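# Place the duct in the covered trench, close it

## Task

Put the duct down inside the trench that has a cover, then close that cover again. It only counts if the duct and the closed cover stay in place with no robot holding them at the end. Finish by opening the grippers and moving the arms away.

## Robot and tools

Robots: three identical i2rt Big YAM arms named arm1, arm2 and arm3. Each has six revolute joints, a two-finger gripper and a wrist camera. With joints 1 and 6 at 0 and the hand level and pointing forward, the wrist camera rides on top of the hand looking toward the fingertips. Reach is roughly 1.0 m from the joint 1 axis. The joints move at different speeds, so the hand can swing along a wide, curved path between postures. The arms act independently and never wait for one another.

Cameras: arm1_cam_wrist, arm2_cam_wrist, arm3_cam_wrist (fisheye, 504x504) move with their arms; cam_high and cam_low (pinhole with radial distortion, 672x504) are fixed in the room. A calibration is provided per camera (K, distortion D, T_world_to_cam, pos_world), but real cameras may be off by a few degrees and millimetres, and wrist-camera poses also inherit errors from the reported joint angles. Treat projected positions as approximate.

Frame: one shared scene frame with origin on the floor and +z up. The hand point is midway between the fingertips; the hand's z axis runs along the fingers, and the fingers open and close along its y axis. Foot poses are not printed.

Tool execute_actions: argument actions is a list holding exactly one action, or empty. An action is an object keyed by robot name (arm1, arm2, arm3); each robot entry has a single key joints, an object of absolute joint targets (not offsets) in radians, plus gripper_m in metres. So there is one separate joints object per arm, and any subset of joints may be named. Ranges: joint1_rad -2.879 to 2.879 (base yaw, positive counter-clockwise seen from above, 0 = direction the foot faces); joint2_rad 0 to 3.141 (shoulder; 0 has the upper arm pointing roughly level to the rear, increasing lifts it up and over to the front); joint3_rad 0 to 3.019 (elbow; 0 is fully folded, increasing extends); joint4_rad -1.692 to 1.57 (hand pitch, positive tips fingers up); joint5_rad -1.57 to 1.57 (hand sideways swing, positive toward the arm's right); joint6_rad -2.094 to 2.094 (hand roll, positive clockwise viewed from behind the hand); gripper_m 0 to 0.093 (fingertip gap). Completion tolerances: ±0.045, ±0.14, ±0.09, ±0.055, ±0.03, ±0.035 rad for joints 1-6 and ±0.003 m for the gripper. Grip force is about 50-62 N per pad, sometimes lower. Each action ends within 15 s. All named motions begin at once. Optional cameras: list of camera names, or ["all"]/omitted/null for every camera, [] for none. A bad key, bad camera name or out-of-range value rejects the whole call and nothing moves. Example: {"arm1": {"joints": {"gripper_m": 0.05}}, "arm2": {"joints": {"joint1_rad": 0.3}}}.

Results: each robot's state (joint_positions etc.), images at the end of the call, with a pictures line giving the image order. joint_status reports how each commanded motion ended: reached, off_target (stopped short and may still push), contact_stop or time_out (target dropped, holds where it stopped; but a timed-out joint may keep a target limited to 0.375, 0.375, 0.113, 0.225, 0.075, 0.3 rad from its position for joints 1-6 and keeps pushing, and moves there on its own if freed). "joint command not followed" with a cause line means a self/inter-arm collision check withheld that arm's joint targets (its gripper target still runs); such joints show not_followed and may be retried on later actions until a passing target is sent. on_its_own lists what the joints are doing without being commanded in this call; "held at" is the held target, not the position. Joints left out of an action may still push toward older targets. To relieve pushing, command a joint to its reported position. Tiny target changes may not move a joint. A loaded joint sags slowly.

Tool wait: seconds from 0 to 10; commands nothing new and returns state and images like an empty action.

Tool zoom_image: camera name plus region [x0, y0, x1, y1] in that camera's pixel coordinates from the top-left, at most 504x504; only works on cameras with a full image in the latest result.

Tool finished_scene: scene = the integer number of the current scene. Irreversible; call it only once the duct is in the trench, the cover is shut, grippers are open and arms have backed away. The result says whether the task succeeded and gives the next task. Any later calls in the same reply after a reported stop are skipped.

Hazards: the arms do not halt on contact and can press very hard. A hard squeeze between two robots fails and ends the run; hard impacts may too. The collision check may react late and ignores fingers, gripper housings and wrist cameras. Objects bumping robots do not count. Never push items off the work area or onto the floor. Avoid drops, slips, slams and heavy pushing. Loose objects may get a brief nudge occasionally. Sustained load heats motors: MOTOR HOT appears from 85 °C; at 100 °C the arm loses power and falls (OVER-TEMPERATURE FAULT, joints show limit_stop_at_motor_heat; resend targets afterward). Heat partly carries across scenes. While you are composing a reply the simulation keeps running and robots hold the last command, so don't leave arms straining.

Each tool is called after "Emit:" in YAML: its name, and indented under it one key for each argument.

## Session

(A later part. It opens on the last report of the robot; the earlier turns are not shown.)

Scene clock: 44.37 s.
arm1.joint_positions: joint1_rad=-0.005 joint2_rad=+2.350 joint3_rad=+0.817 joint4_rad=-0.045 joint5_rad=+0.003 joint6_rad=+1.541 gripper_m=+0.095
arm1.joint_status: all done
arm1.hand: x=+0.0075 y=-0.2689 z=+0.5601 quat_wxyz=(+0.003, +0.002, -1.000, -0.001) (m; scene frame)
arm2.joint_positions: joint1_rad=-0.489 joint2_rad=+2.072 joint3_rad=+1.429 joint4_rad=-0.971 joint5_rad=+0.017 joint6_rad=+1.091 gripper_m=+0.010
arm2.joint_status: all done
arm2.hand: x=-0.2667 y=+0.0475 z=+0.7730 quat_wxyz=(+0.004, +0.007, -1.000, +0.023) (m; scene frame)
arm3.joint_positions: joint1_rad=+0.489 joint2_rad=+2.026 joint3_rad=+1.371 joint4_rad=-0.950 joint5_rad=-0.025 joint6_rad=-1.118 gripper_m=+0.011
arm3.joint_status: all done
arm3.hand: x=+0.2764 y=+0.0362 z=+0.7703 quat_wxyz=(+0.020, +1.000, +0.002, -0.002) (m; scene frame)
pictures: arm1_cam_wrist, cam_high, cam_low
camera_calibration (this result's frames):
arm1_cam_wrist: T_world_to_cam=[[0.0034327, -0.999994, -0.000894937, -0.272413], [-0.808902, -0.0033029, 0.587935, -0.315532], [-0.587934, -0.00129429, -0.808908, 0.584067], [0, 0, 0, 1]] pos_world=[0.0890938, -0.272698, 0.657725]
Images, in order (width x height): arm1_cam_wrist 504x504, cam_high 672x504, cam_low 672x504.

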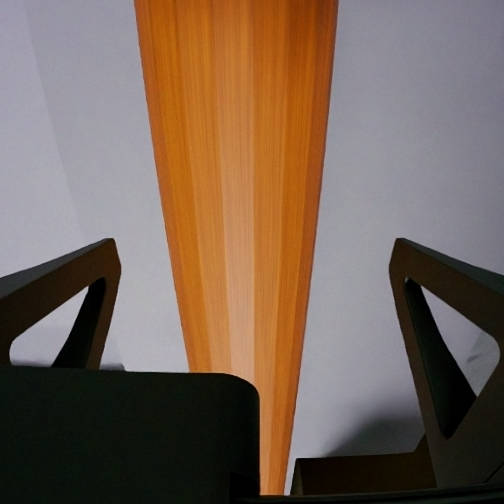

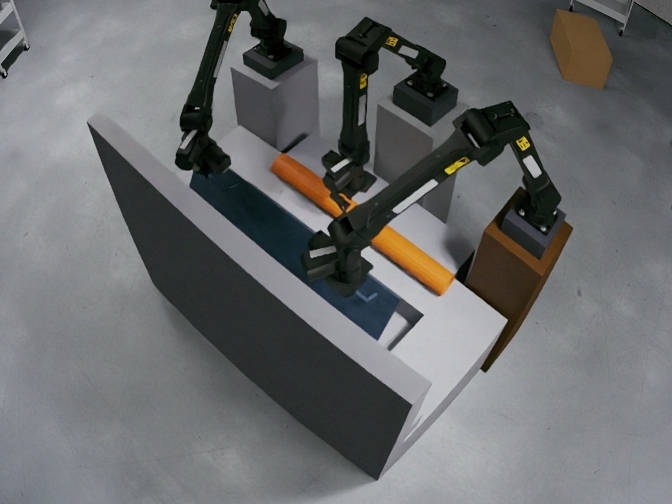

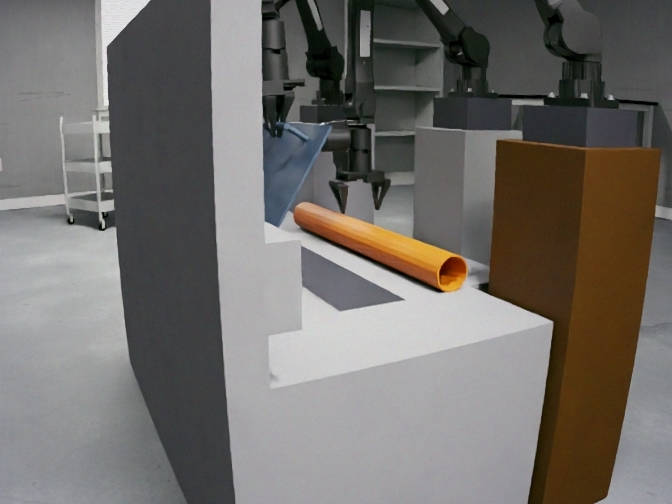

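Emit:
execute_actions:
  actions:
    - {"arm2":{"joints":{"joint1_rad":-0.425,"joint2_rad":2.13,"joint3_rad":1.70,"joint4_rad":-1.04,"joint6_rad":1.155}},"arm3":{"joints":{"joint1_rad":0.425,"joint2_rad":2.08,"joint3_rad":1.625,"joint4_rad":-1.015,"joint6_rad":-1.175}},"arm1":{"joints":{"joint2_rad":2.40,"joint3_rad":0.87,"joint4_rad":-0.02}}}
  cameras: []

Emit:
execute_actions:
  actions:
    - {"arm1":{"joints":{"joint2_rad":2.591,"joint3_rad":0.968,"joint4_rad":0.065}}}
  cameras: ["cam_low","cam_high","arm1_cam_wrist"]

Emit:
zoom_image:
  camera: "cam_low"
  region: [250,80,500,330]

Scene clock: 48.37 s.
arm1.joint_positions: joint1_rad=-0.005 joint2_rad=+2.368 joint3_rad=+0.871 joint4_rad=-0.028 joint5_rad=+0.003 joint6_rad=+1.541 gripper_m=+0.095
arm1.joint_status: all done
arm1.hand: x=+0.0083 y=-0.2386 z=+0.5554 quat_wxyz=(+0.003, +0.002, -1.000, -0.027) (m; scene frame)
arm2.joint_positions: joint1_rad=-0.479 joint2_rad=+2.130 joint3_rad=+1.542 joint4_rad=-1.114 joint5_rad=+0.026 joint6_rad=+1.112 gripper_m=+0.010
arm2.joint_status: joint1_rad time_out (moved +0.009 of +0.064); joint3_rad time_out (moved +0.113 of +0.271); joint4_rad time_out (moved -0.143 of -0.069); joint6_rad time_out (moved +0.021 of +0.064); the others done
arm2.on_its_own: joint1_rad reads -0.479 and still pushes toward -0.425 since a time_out; joint3_rad reads +1.542 and still pushes toward +1.654 since a time_out; joint4_rad reads -1.114 and still pushes toward -1.040 since a time_out; joint6_rad reads +1.112 and still pushes toward +1.155 since a time_out
arm2.hand: x=-0.2668 y=+0.0559 z=+0.7776 quat_wxyz=(+0.019, +0.003, -0.998, +0.065) (m; scene frame)
arm3.joint_positions: joint1_rad=+0.480 joint2_rad=+2.083 joint3_rad=+1.482 joint4_rad=-1.089 joint5_rad=-0.033 joint6_rad=-1.141 gripper_m=+0.011
arm3.joint_status: joint1_rad time_out (moved -0.010 of -0.064); joint3_rad time_out (moved +0.111 of +0.254); joint4_rad time_out (moved -0.139 of -0.065); the others done
arm3.on_its_own: joint1_rad reads +0.480 and still pushes toward +0.425 since a time_out; joint3_rad reads +1.482 and still pushes toward +1.595 since a time_out; joint4_rad reads -1.089 and still pushes toward -1.015 since a time_out
arm3.hand: x=+0.2760 y=+0.0458 z=+0.7754 quat_wxyz=(+0.060, +0.998, +0.008, +0.012) (m; scene frame)
pictures: none
No camera images: the call's "cameras" was empty. Leave "cameras" out to get every camera's image.

not run: a stop came earlier in this reply.

Region (250, 80, 500, 330) of cam_low's 672x504 image, scaled by 2.016, with more detail than that image has.

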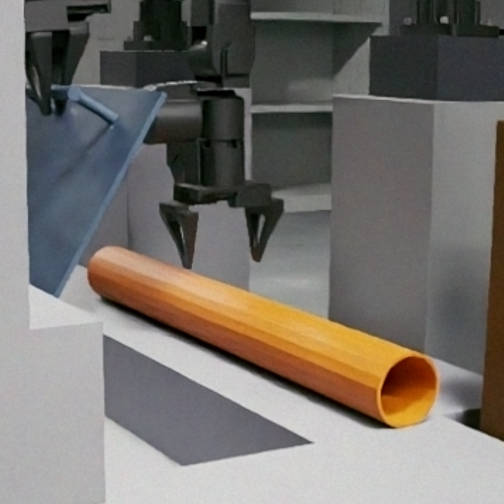

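Emit:
execute_actions:
  actions:
    - {"arm2":{"joints":{"joint1_rad":-0.46,"joint2_rad":2.03,"joint3_rad":1.49,"joint4_rad":-0.95,"joint6_rad":1.11}},"arm3":{"joints":{"joint1_rad":0.46,"joint2_rad":1.99,"joint3_rad":1.42,"joint4_rad":-0.93,"joint6_rad":-1.13}},"arm1":{"joints":{"joint2_rad":2.44,"joint4_rad":-0.01}}}
  cameras: ["arm1_cam_wrist"]

Emit:
execute_actions:
  actions:
    - {"arm1":{"joints":{"joint2_rad":2.591,"joint3_rad":0.968,"joint4_rad":0.065}}}
  cameras: ["cam_low","cam_high","arm1_cam_wrist"]

Emit:
zoom_image:
  camera: "cam_low"
  region: [250,80,500,330]

Scene clock: 51.87 s.
arm1.joint_positions: joint1_rad=-0.005 joint2_rad=+2.418 joint3_rad=+0.871 joint4_rad=-0.019 joint5_rad=+0.003 joint6_rad=+1.541 gripper_m=+0.095
arm1.joint_status: all done
arm1.hand: x=+0.0076 y=-0.2571 z=+0.5380 quat_wxyz=(+0.003, +0.002, -1.000, -0.006) (m; scene frame)
arm2.joint_positions: joint1_rad=-0.483 joint2_rad=+2.091 joint3_rad=+1.467 joint4_rad=-1.019 joint5_rad=+0.024 joint6_rad=+1.100 gripper_m=+0.010
arm2.joint_status: joint4_rad time_out (moved +0.096 of +0.164); the others done
arm2.on_its_own: joint4_rad reads -1.019 and still pushes toward -0.950 since a time_out
arm2.hand: x=-0.2672 y=+0.0510 z=+0.7744 quat_wxyz=(+0.007, +0.006, -0.999, +0.037) (m; scene frame)
arm3.joint_positions: joint1_rad=+0.485 joint2_rad=+2.037 joint3_rad=+1.395 joint4_rad=-0.976 joint5_rad=-0.028 joint6_rad=-1.123 gripper_m=+0.011
arm3.joint_status: all done
arm3.hand: x=+0.2767 y=+0.0399 z=+0.7718 quat_wxyz=(+0.026, +1.000, +0.002, -0.001) (m; scene frame)
pictures: arm1_cam_wrist
camera_calibration (this result's frames):
arm1_cam_wrist: T_world_to_cam=[[0.00332548, -0.999918, -0.0123334, -0.254406], [-0.809078, -0.00993869, 0.587617, -0.303981], [-0.587692, 0.00802456, -0.809045, 0.56877], [0, 0, 0, 1]] pos_world=[0.0891635, -0.26197, 0.635647]
Images, in order (width x height): arm1_cam_wrist 504x504.

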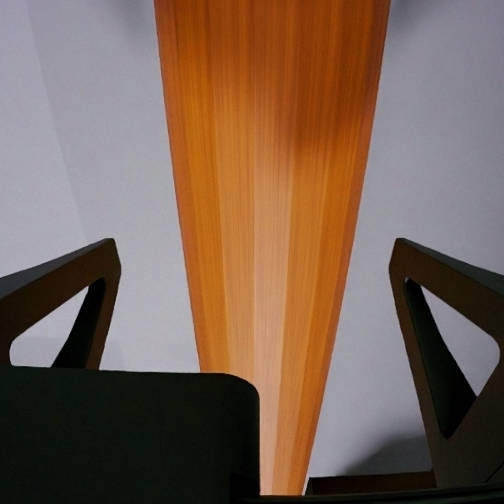

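not run: a stop came earlier in this reply.

This scene's latest camera images include none from cam_low. They are from: arm1_cam_wrist. Call execute_actions without "cameras", or with cam_low in "cameras", to get its image.

Emit:
execute_actions:
  actions:
    - {"arm1":{"joints":{"joint2_rad":2.591,"joint3_rad":0.968,"joint4_rad":0.065}}}
  cameras: ["cam_low","cam_high","arm1_cam_wrist"]

Emit:
zoom_image:
  camera: "cam_low"
  region: [250,80,500,330]

Scene clock: 53.87 s.
arm1.joint_positions: joint1_rad=-0.005 joint2_rad=+2.598 joint3_rad=+0.941 joint4_rad=+0.035 joint5_rad=+0.004 joint6_rad=+1.541 gripper_m=+0.095
arm1.joint_status: all done
arm1.hand: x=+0.0065 y=-0.2819 z=+0.4775 quat_wxyz=(+0.004, +0.002, -1.000, +0.022) (m; scene frame)
arm2.joint_positions: joint1_rad=-0.483 joint2_rad=+2.091 joint3_rad=+1.467 joint4_rad=-1.019 joint5_rad=+0.024 joint6_rad=+1.100 gripper_m=+0.010
arm2.joint_status: not commanded
arm2.on_its_own: joint4_rad reads -1.019 and still pushes toward -0.950 since a time_out
arm2.hand: x=-0.2672 y=+0.0510 z=+0.7744 quat_wxyz=(+0.007, +0.006, -0.999, +0.037) (m; scene frame)
arm3.joint_positions: joint1_rad=+0.485 joint2_rad=+2.037 joint3_rad=+1.395 joint4_rad=-0.976 joint5_rad=-0.028 joint6_rad=-1.123 gripper_m=+0.011
arm3.joint_status: not commanded
arm3.hand: x=+0.2767 y=+0.0399 z=+0.7718 quat_wxyz=(+0.026, +1.000, +0.002, -0.001) (m; scene frame)
pictures: arm1_cam_wrist, cam_high, cam_low
camera_calibration (this result's frames):
arm1_cam_wrist: T_world_to_cam=[[0.00350179, -0.999037, 0.0437272, -0.306469], [-0.808669, 0.0228939, 0.587818, -0.26039], [-0.588253, -0.0374193, -0.807811, 0.505962], [0, 0, 0, 1]] pos_world=[0.088137, -0.28128, 0.575184]
Images, in order (width x height): arm1_cam_wrist 504x504, cam_high 672x504, cam_low 672x504.

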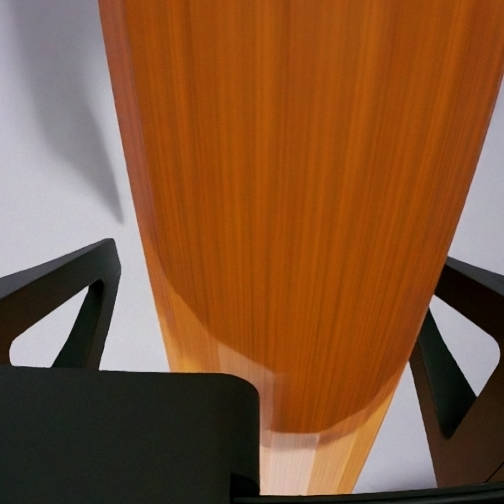

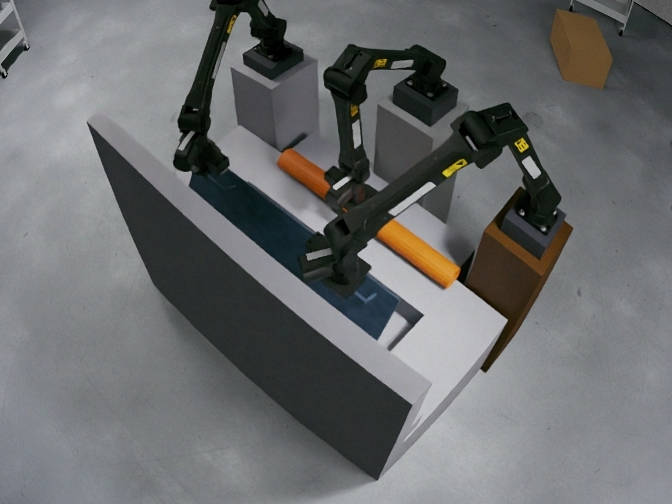

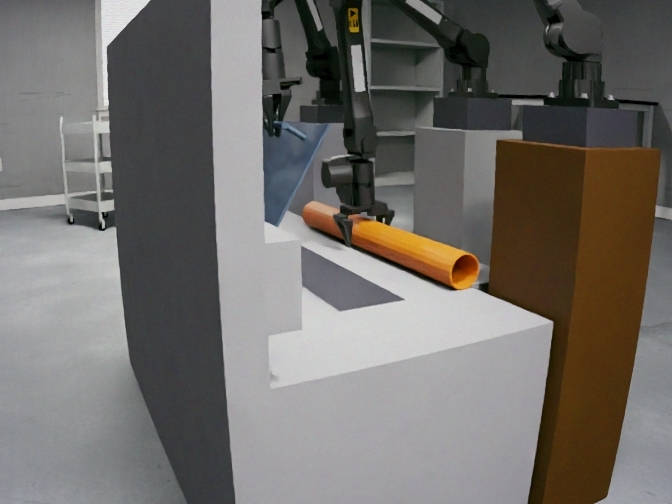

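Region (250, 80, 500, 330) of cam_low's 672x504 image, scaled by 2.016, with more detail than that image has.

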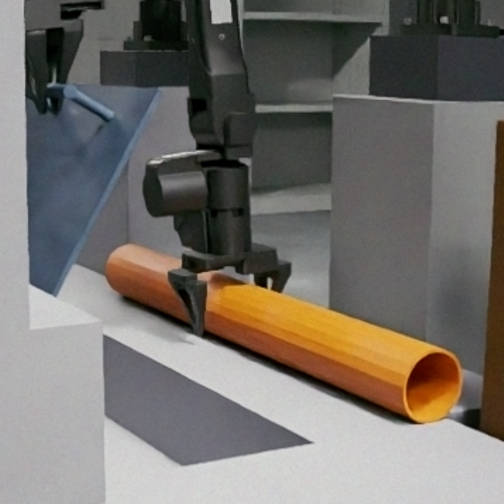

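Emit:
execute_actions:
  actions:
    - {"arm1":{"joints":{"gripper_m":0.05,"joint3_rad":0.941,"joint4_rad":0.05}},"arm2":{"joints":{"joint4_rad":-1.0}}}
  cameras: []

Emit:
execute_actions:
  actions:
    - {"arm1":{"joints":{"joint2_rad":2.41,"joint3_rad":0.87,"joint4_rad":-0.02}}}
  cameras: ["cam_low"]

Emit:
execute_actions:
  actions:
    - {"arm1":{"joints":{"joint2_rad":2.44,"joint3_rad":1.15,"joint4_rad":-0.245}}}
  cameras: ["cam_low","cam_high","arm1_cam_wrist"]

Scene clock: 57.03 s.
arm1.joint_positions: joint1_rad=-0.005 joint2_rad=+2.598 joint3_rad=+0.935 joint4_rad=+0.036 joint5_rad=+0.003 joint6_rad=+1.542 gripper_m=+0.075
arm1.joint_status: gripper_m off_target (ended at +0.075, target +0.050); the others done
arm1.hand: x=+0.0064 y=-0.2849 z=+0.4777 quat_wxyz=(+0.004, +0.001, -1.000, +0.024) (m; scene frame)
arm2.joint_positions: joint1_rad=-0.483 joint2_rad=+2.091 joint3_rad=+1.467 joint4_rad=-1.019 joint5_rad=+0.024 joint6_rad=+1.100 gripper_m=+0.010
arm2.joint_status: all done
arm2.hand: x=-0.2672 y=+0.0510 z=+0.7745 quat_wxyz=(+0.007, +0.006, -0.999, +0.037) (m; scene frame)
arm3.joint_positions: joint1_rad=+0.485 joint2_rad=+2.037 joint3_rad=+1.395 joint4_rad=-0.976 joint5_rad=-0.028 joint6_rad=-1.123 gripper_m=+0.011
arm3.joint_status: not commanded
arm3.hand: x=+0.2767 y=+0.0399 z=+0.7718 quat_wxyz=(+0.026, +1.000, +0.002, -0.001) (m; scene frame)
pictures: none
No camera images: the call's "cameras" was empty. Leave "cameras" out to get every camera's image.

Scene clock: 58.20 s.
arm1.joint_positions: joint1_rad=-0.005 joint2_rad=+2.434 joint3_rad=+0.873 joint4_rad=-0.018 joint5_rad=+0.006 joint6_rad=+1.544 gripper_m=+0.075
arm1.joint_status: all done
arm1.hand: x=+0.0080 y=-0.2624 z=+0.5325 quat_wxyz=(+0.002, +0.000, -1.000, +0.000) (m; scene frame)
arm2.joint_positions: joint1_rad=-0.483 joint2_rad=+2.091 joint3_rad=+1.467 joint4_rad=-1.019 joint5_rad=+0.024 joint6_rad=+1.100 gripper_m=+0.010
arm2.joint_status: not commanded
arm2.hand: x=-0.2672 y=+0.0510 z=+0.7745 quat_wxyz=(+0.007, +0.006, -0.999, +0.037) (m; scene frame)
arm3.joint_positions: joint1_rad=+0.485 joint2_rad=+2.037 joint3_rad=+1.395 joint4_rad=-0.976 joint5_rad=-0.028 joint6_rad=-1.123 gripper_m=+0.011
arm3.joint_status: not commanded
arm3.hand: x=+0.2767 y=+0.0399 z=+0.7718 quat_wxyz=(+0.026, +1.000, +0.002, -0.001) (m; scene frame)
pictures: cam_low
Images, in order (width x height): cam_low 672x504.

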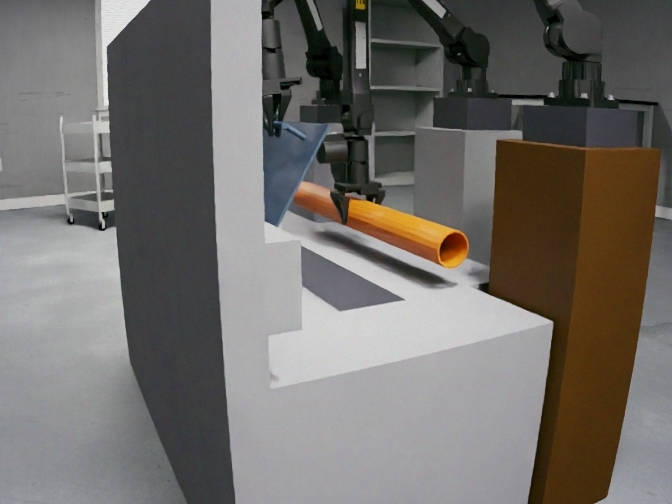

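Scene clock: 59.43 s.
arm1.joint_positions: joint1_rad=-0.005 joint2_rad=+2.457 joint3_rad=+1.143 joint4_rad=-0.239 joint5_rad=+0.006 joint6_rad=+1.544 gripper_m=+0.075
arm1.joint_status: all done
arm1.hand: x=+0.0107 y=-0.1581 z=+0.5384 quat_wxyz=(+0.001, +0.000, -1.000, -0.013) (m; scene frame)
arm2.joint_positions: joint1_rad=-0.483 joint2_rad=+2.091 joint3_rad=+1.467 joint4_rad=-1.019 joint5_rad=+0.024 joint6_rad=+1.100 gripper_m=+0.010
arm2.joint_status: not commanded
arm2.hand: x=-0.2672 y=+0.0510 z=+0.7745 quat_wxyz=(+0.007, +0.006, -0.999, +0.037) (m; scene frame)
arm3.joint_positions: joint1_rad=+0.485 joint2_rad=+2.037 joint3_rad=+1.395 joint4_rad=-0.976 joint5_rad=-0.028 joint6_rad=-1.123 gripper_m=+0.011
arm3.joint_status: not commanded
arm3.hand: x=+0.2767 y=+0.0399 z=+0.7718 quat_wxyz=(+0.026, +1.000, +0.002, -0.001) (m; scene frame)
pictures: arm1_cam_wrist, cam_high, cam_low
camera_calibration (this result's frames):
arm1_cam_wrist: T_world_to_cam=[[-0.000232797, -0.999663, -0.0259571, -0.148053], [-0.811082, -0.0149944, 0.58474, -0.299892], [-0.584932, 0.0211895, -0.810805, 0.573063], [0, 0, 0, 1]] pos_world=[0.0919309, -0.164643, 0.636158]
Images, in order (width x height): arm1_cam_wrist 504x504, cam_high 672x504, cam_low 672x504.

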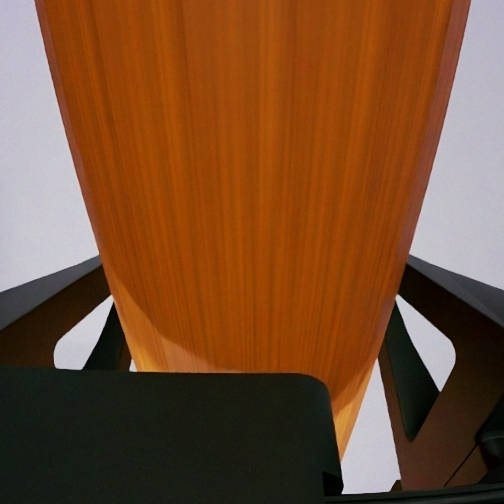

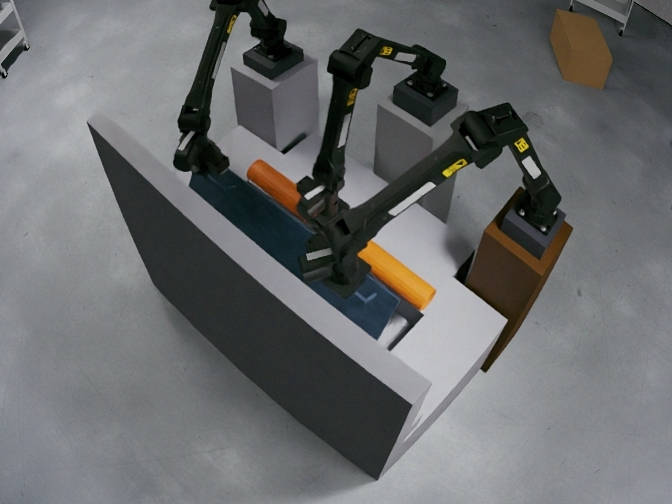

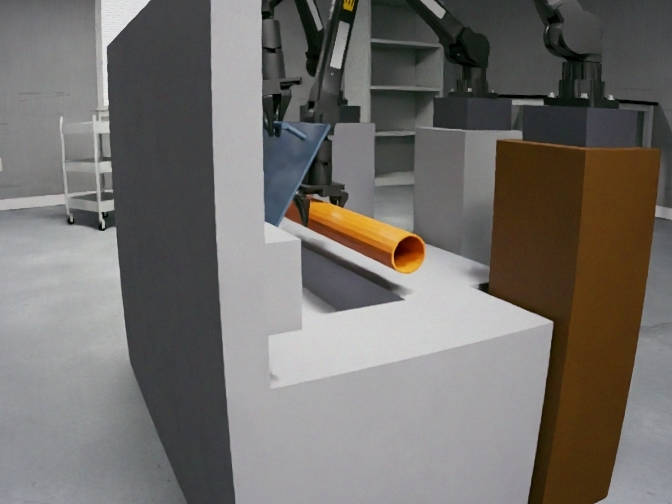

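Emit:
execute_actions:
  actions:
    - {"arm1":{"joints":{"joint1_rad":0.012,"joint2_rad":2.58,"joint3_rad":1.42,"joint4_rad":-0.41,"joint6_rad":1.56}}}

Emit:
zoom_image:
  camera: "cam_low"
  region: [250,130,450,330]

Scene clock: 61.63 s.
arm1.joint_positions: joint1_rad=+0.005 joint2_rad=+2.613 joint3_rad=+1.404 joint4_rad=-0.400 joint5_rad=+0.006 joint6_rad=+1.552 gripper_m=+0.075
arm1.joint_status: all done
arm1.hand: x=+0.0066 y=-0.1083 z=+0.4965 quat_wxyz=(+0.002, +0.001, -1.000, +0.015) (m; scene frame)
arm2.joint_positions: joint1_rad=-0.483 joint2_rad=+2.091 joint3_rad=+1.467 joint4_rad=-1.019 joint5_rad=+0.024 joint6_rad=+1.100 gripper_m=+0.010
arm2.joint_status: not commanded
arm2.hand: x=-0.2672 y=+0.0510 z=+0.7745 quat_wxyz=(+0.007, +0.006, -0.999, +0.037) (m; scene frame)
arm3.joint_positions: joint1_rad=+0.485 joint2_rad=+2.037 joint3_rad=+1.395 joint4_rad=-0.976 joint5_rad=-0.028 joint6_rad=-1.123 gripper_m=+0.011
arm3.joint_status: not commanded
arm3.hand: x=+0.2767 y=+0.0399 z=+0.7718 quat_wxyz=(+0.026, +1.000, +0.002, -0.001) (m; scene frame)
pictures: arm1_cam_wrist, arm2_cam_wrist, arm3_cam_wrist, cam_high, cam_low
camera_calibration (this result's frames):
arm1_cam_wrist: T_world_to_cam=[[0.00220499, -0.999546, 0.0300324, -0.127149], [-0.810443, 0.0158072, 0.585604, -0.275114], [-0.585813, -0.0256308, -0.810041, 0.530174], [0, 0, 0, 1]] pos_world=[0.0878986, -0.109153, 0.59439]
arm2_cam_wrist: T_world_to_cam=[[0.0118574, -0.996534, 0.0823412, -0.00947962], [-0.806078, 0.0392012, 0.59051, -0.666214], [-0.591691, -0.0733753, -0.802819, 0.587192], [0, 0, 0, 1]] pos_world=[-0.189472, 0.059755, 0.865595]
arm3_cam_wrist: T_world_to_cam=[[-0.00389548, 0.99907, -0.0429502, -0.012422], [0.81158, 0.0282517, 0.583557, -0.672285], [0.584228, -0.0325843, -0.810935, 0.591434], [0, 0, 0, 1]] pos_world=[0.200032, 0.0506751, 0.871398]
Images, in order (width x height): arm1_cam_wrist 504x504, arm2_cam_wrist 504x504, arm3_cam_wrist 504x504, cam_high 672x504, cam_low 672x504.

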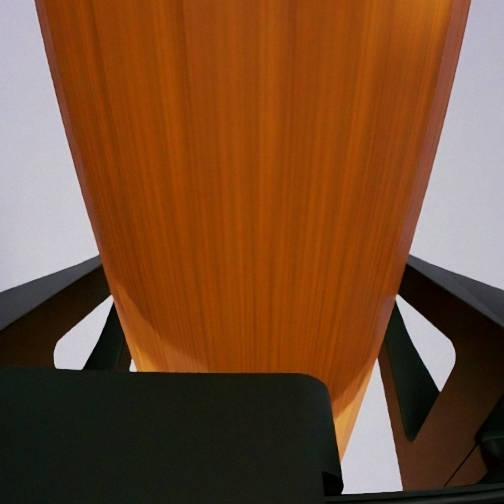

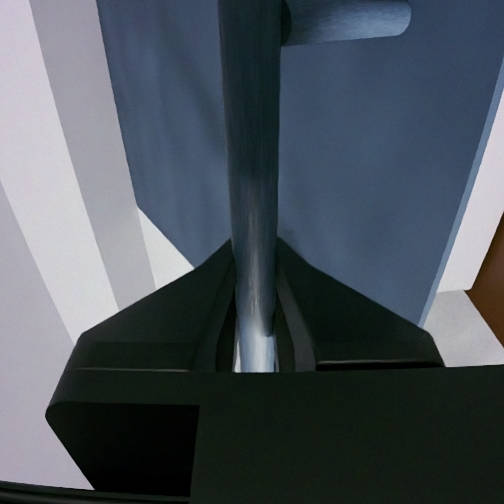

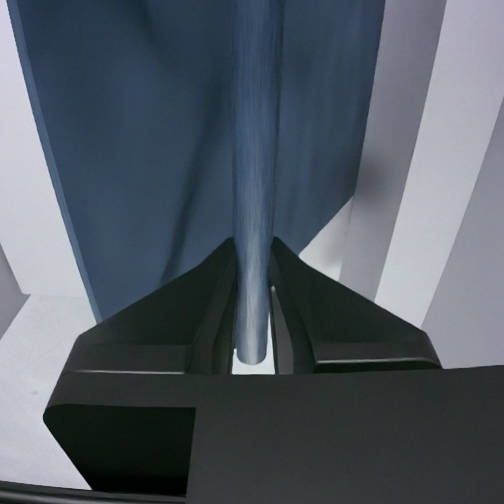

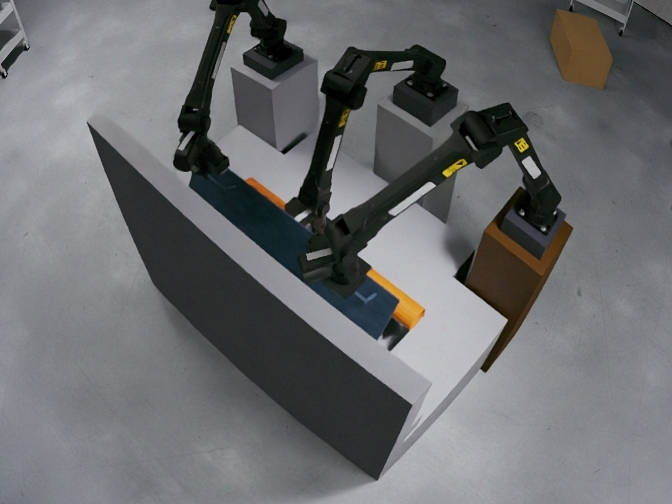

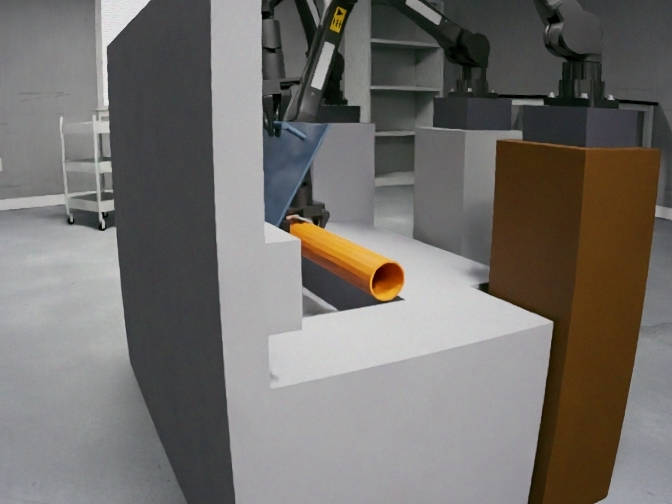

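Region (250, 130, 450, 330) of cam_low's 672x504 image, scaled by 2.520, with more detail than that image has.

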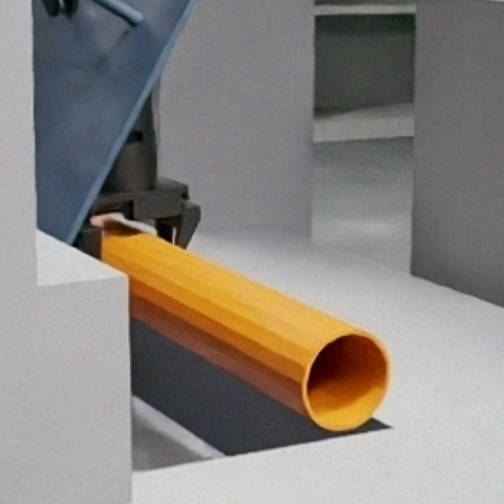

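Emit:
execute_actions:
  actions:
    - {"arm1":{"joints":{"joint1_rad":-0.058,"joint2_rad":2.59,"joint3_rad":1.49,"joint4_rad":-0.44,"joint6_rad":1.49}}}
  cameras: ["cam_low","cam_high"]

Emit:
zoom_image:
  camera: "cam_low"
  region: [250,130,450,330]

Emit:
zoom_image:
  camera: "cam_high"
  region: [170,130,450,370]

Scene clock: 64.80 s.
arm1.joint_positions: joint1_rad=-0.066 joint2_rad=+2.613 joint3_rad=+1.472 joint4_rad=-0.432 joint5_rad=+0.006 joint6_rad=+1.500 gripper_m=+0.075
arm1.joint_status: all done
arm1.hand: x=+0.0454 y=-0.0784 z=+0.5061 quat_wxyz=(+0.002, -0.008, -1.000, -0.002) (m; scene frame)
arm2.joint_positions: joint1_rad=-0.483 joint2_rad=+2.091 joint3_rad=+1.467 joint4_rad=-1.019 joint5_rad=+0.024 joint6_rad=+1.100 gripper_m=+0.010
arm2.joint_status: not commanded
arm2.hand: x=-0.2672 y=+0.0510 z=+0.7745 quat_wxyz=(+0.007, +0.006, -0.999, +0.037) (m; scene frame)
arm3.joint_positions: joint1_rad=+0.485 joint2_rad=+2.037 joint3_rad=+1.395 joint4_rad=-0.976 joint5_rad=-0.028 joint6_rad=-1.123 gripper_m=+0.011
arm3.joint_status: not commanded
arm3.hand: x=+0.2767 y=+0.0399 z=+0.7718 quat_wxyz=(+0.026, +1.000, +0.002, -0.001) (m; scene frame)
pictures: cam_high, cam_low
Images, in order (width x height): cam_high 672x504, cam_low 672x504.

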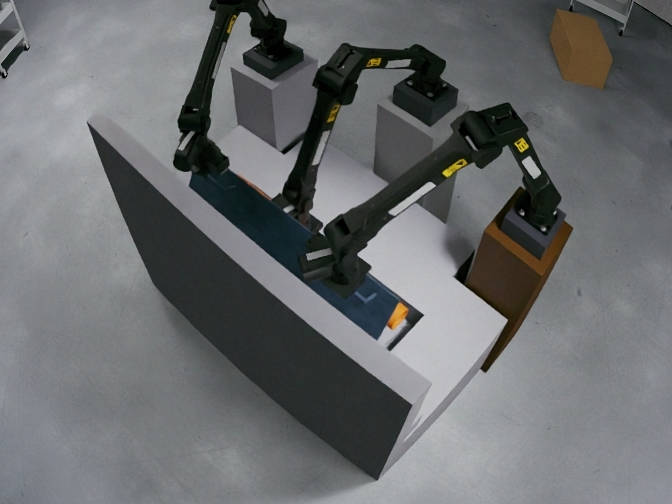

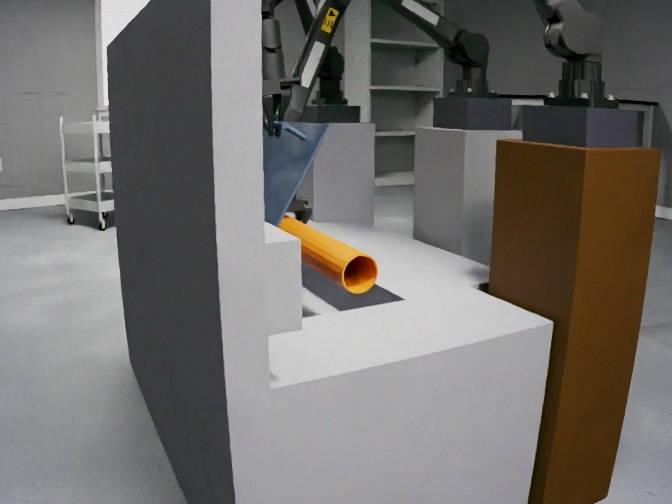

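Region (250, 130, 450, 330) of cam_low's 672x504 image, scaled by 2.520, with more detail than that image has.

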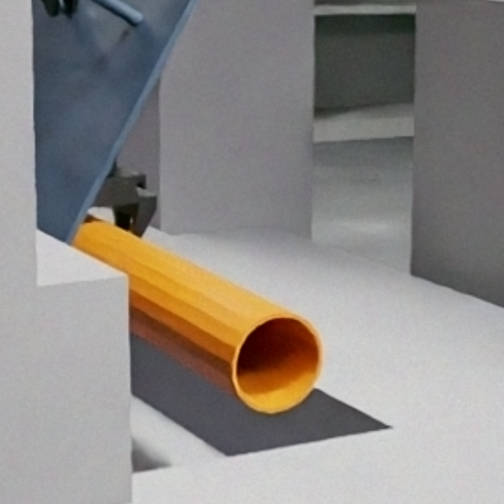

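Region (170, 130, 450, 370) of cam_high's 672x504 image, scaled by 1.800, with more detail than that image has; it fills the top 432 rows of this view, and the rest is white.

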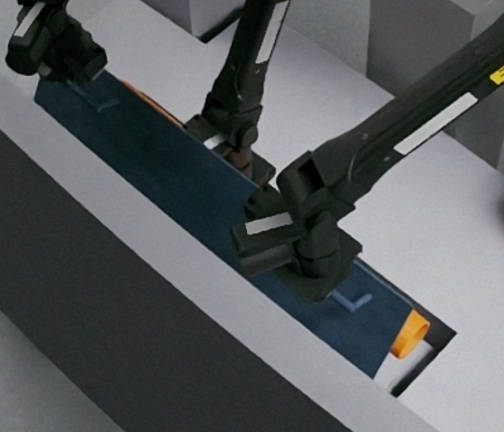

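Emit:
execute_actions:
  actions:
    - {"arm1":{"joints":{"joint1_rad":-0.045,"joint2_rad":2.72,"joint3_rad":1.575,"joint4_rad":-0.38,"joint6_rad":1.52}}}
  cameras: ["cam_low","cam_high","arm1_cam_wrist"]

Emit:
zoom_image:
  camera: "cam_low"
  region: [250,130,450,330]

Scene clock: 67.27 s.
arm1.joint_positions: joint1_rad=-0.051 joint2_rad=+2.747 joint3_rad=+1.561 joint4_rad=-0.379 joint5_rad=+0.006 joint6_rad=+1.511 gripper_m=+0.075
arm1.joint_status: all done
arm1.hand: x=+0.0367 y=-0.0762 z=+0.4500 quat_wxyz=(+0.001, -0.006, -1.000, -0.007) (m; scene frame)
arm2.joint_positions: joint1_rad=-0.483 joint2_rad=+2.091 joint3_rad=+1.467 joint4_rad=-1.019 joint5_rad=+0.024 joint6_rad=+1.100 gripper_m=+0.010
arm2.joint_status: not commanded
arm2.hand: x=-0.2672 y=+0.0510 z=+0.7745 quat_wxyz=(+0.007, +0.006, -0.999, +0.037) (m; scene frame)
arm3.joint_positions: joint1_rad=+0.485 joint2_rad=+2.037 joint3_rad=+1.395 joint4_rad=-0.976 joint5_rad=-0.028 joint6_rad=-1.123 gripper_m=+0.011
arm3.joint_status: not commanded
arm3.hand: x=+0.2767 y=+0.0399 z=+0.7718 quat_wxyz=(+0.026, +1.000, +0.002, -0.001) (m; scene frame)
pictures: arm1_cam_wrist, cam_high, cam_low
camera_calibration (this result's frames):
arm1_cam_wrist: T_world_to_cam=[[-0.0119389, -0.999849, -0.0126553, -0.0740091], [-0.811179, 0.00228423, 0.584794, -0.224655], [-0.584676, 0.0172475, -0.811083, 0.514725], [0, 0, 0, 1]] pos_world=[0.117828, -0.0823625, 0.547925]
Images, in order (width x height): arm1_cam_wrist 504x504, cam_high 672x504, cam_low 672x504.

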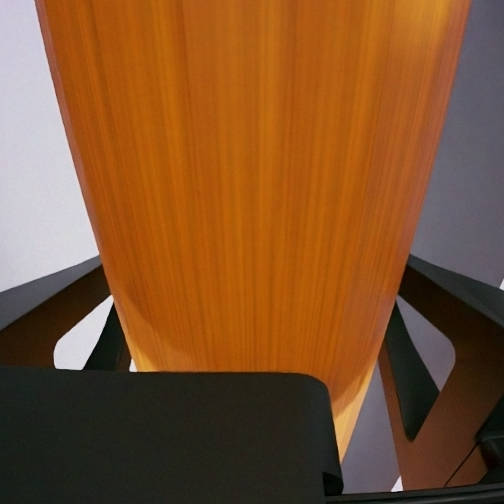

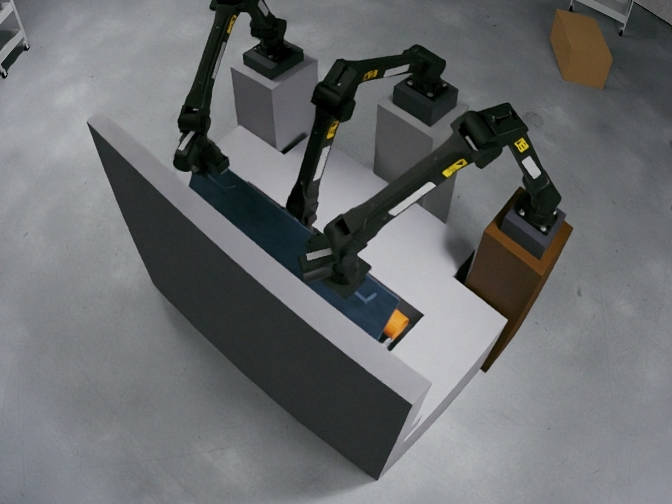

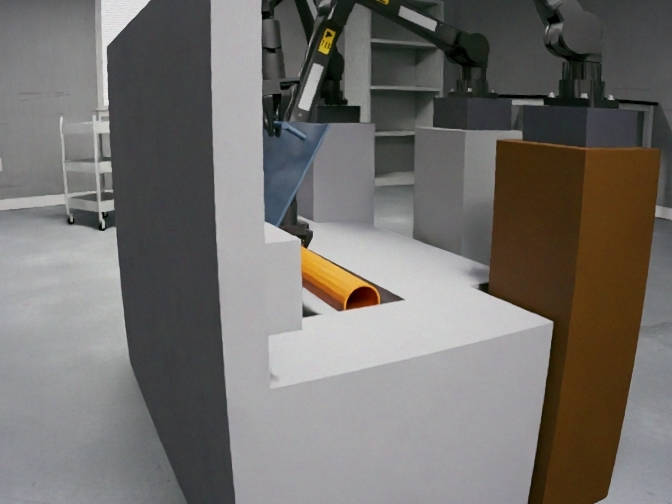

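Region (250, 130, 450, 330) of cam_low's 672x504 image, scaled by 2.520, with more detail than that image has.

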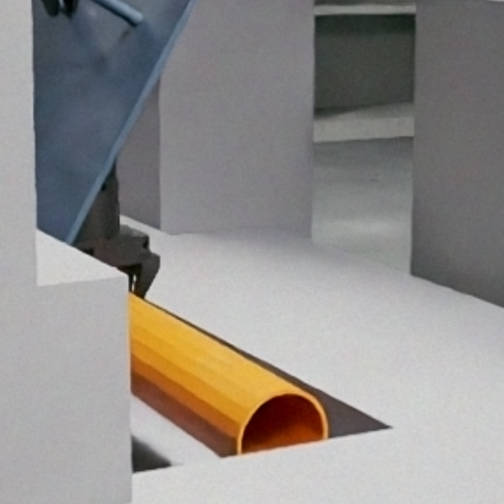

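Emit:
execute_actions:
  actions:
    - {"arm1":{"joints":{"joint2_rad":2.865,"joint3_rad":1.77,"joint4_rad":-0.435}}}
  cameras: ["cam_low"]

Emit:
execute_actions:
  actions:
    - {"arm1":{"joints":{"joint2_rad":2.93,"joint3_rad":1.825}}}
  cameras: ["cam_low","cam_high","arm1_cam_wrist"]

Scene clock: 69.47 s.
arm1.joint_positions: joint1_rad=-0.051 joint2_rad=+2.887 joint3_rad=+1.739 joint4_rad=-0.427 joint5_rad=+0.006 joint6_rad=+1.512 gripper_m=+0.075
arm1.joint_status: all done
arm1.hand: x=+0.0376 y=-0.0575 z=+0.4025 quat_wxyz=(+0.002, -0.006, -1.000, -0.001) (m; scene frame)
arm2.joint_positions: joint1_rad=-0.483 joint2_rad=+2.091 joint3_rad=+1.467 joint4_rad=-1.019 joint5_rad=+0.024 joint6_rad=+1.100 gripper_m=+0.010
arm2.joint_status: not commanded
arm2.hand: x=-0.2672 y=+0.0510 z=+0.7745 quat_wxyz=(+0.007, +0.006, -0.999, +0.037) (m; scene frame)
arm3.joint_positions: joint1_rad=+0.485 joint2_rad=+2.037 joint3_rad=+1.395 joint4_rad=-0.976 joint5_rad=-0.028 joint6_rad=-1.123 gripper_m=+0.011
arm3.joint_status: not commanded
arm3.hand: x=+0.2767 y=+0.0399 z=+0.7718 quat_wxyz=(+0.026, +1.000, +0.002, -0.001) (m; scene frame)
pictures: cam_low
Images, in order (width x height): cam_low 672x504.

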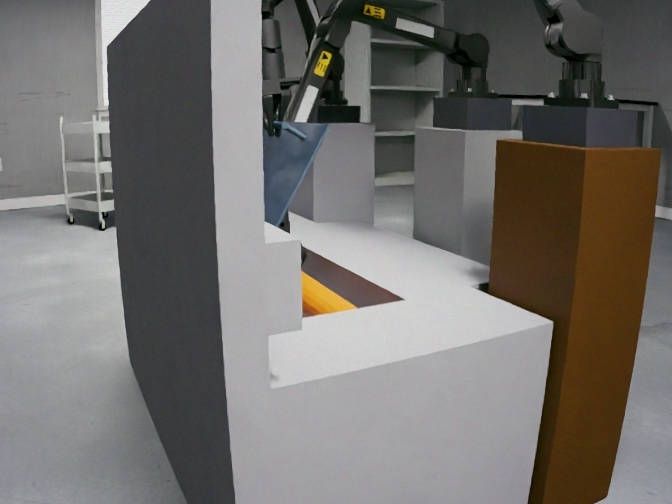

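Scene clock: 70.37 s.
arm1.joint_positions: joint1_rad=-0.051 joint2_rad=+2.943 joint3_rad=+1.800 joint4_rad=-0.429 joint5_rad=+0.006 joint6_rad=+1.512 gripper_m=+0.075
arm1.joint_status: all done
arm1.hand: x=+0.0377 y=-0.0533 z=+0.3822 quat_wxyz=(+0.002, -0.006, -1.000, -0.003) (m; scene frame)
arm2.joint_positions: joint1_rad=-0.483 joint2_rad=+2.091 joint3_rad=+1.467 joint4_rad=-1.019 joint5_rad=+0.024 joint6_rad=+1.100 gripper_m=+0.010
arm2.joint_status: not commanded
arm2.hand: x=-0.2672 y=+0.0510 z=+0.7745 quat_wxyz=(+0.007, +0.006, -0.999, +0.037) (m; scene frame)
arm3.joint_positions: joint1_rad=+0.485 joint2_rad=+2.037 joint3_rad=+1.395 joint4_rad=-0.976 joint5_rad=-0.028 joint6_rad=-1.123 gripper_m=+0.011
arm3.joint_status: not commanded
arm3.hand: x=+0.2767 y=+0.0399 z=+0.7718 quat_wxyz=(+0.026, +1.000, +0.002, -0.001) (m; scene frame)
pictures: arm1_cam_wrist, cam_high, cam_low
camera_calibration (this result's frames):
arm1_cam_wrist: T_world_to_cam=[[-0.0130199, -0.999898, -0.00579784, -0.0545964], [-0.81088, 0.00716557, 0.585168, -0.184159], [-0.585067, 0.0123202, -0.810891, 0.459566], [0, 0, 0, 1]] pos_world=[0.118835, -0.0589331, 0.480105]
Images, in order (width x height): arm1_cam_wrist 504x504, cam_high 672x504, cam_low 672x504.

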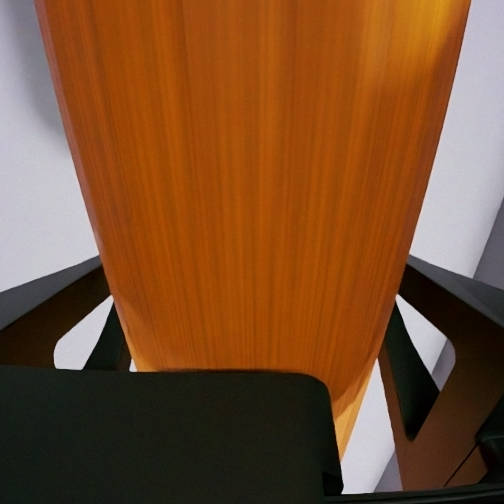

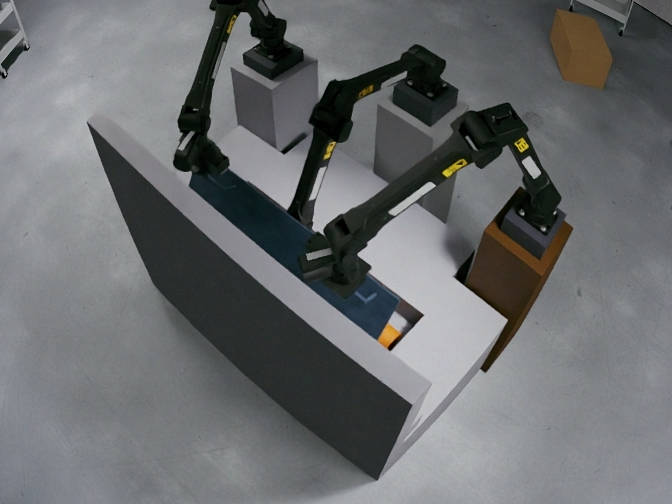

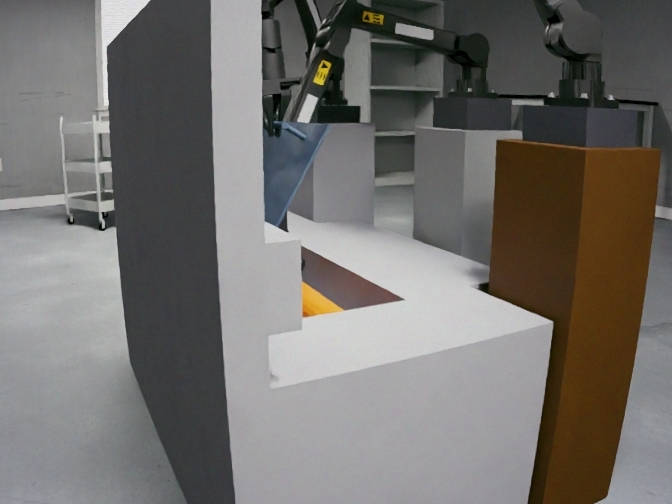

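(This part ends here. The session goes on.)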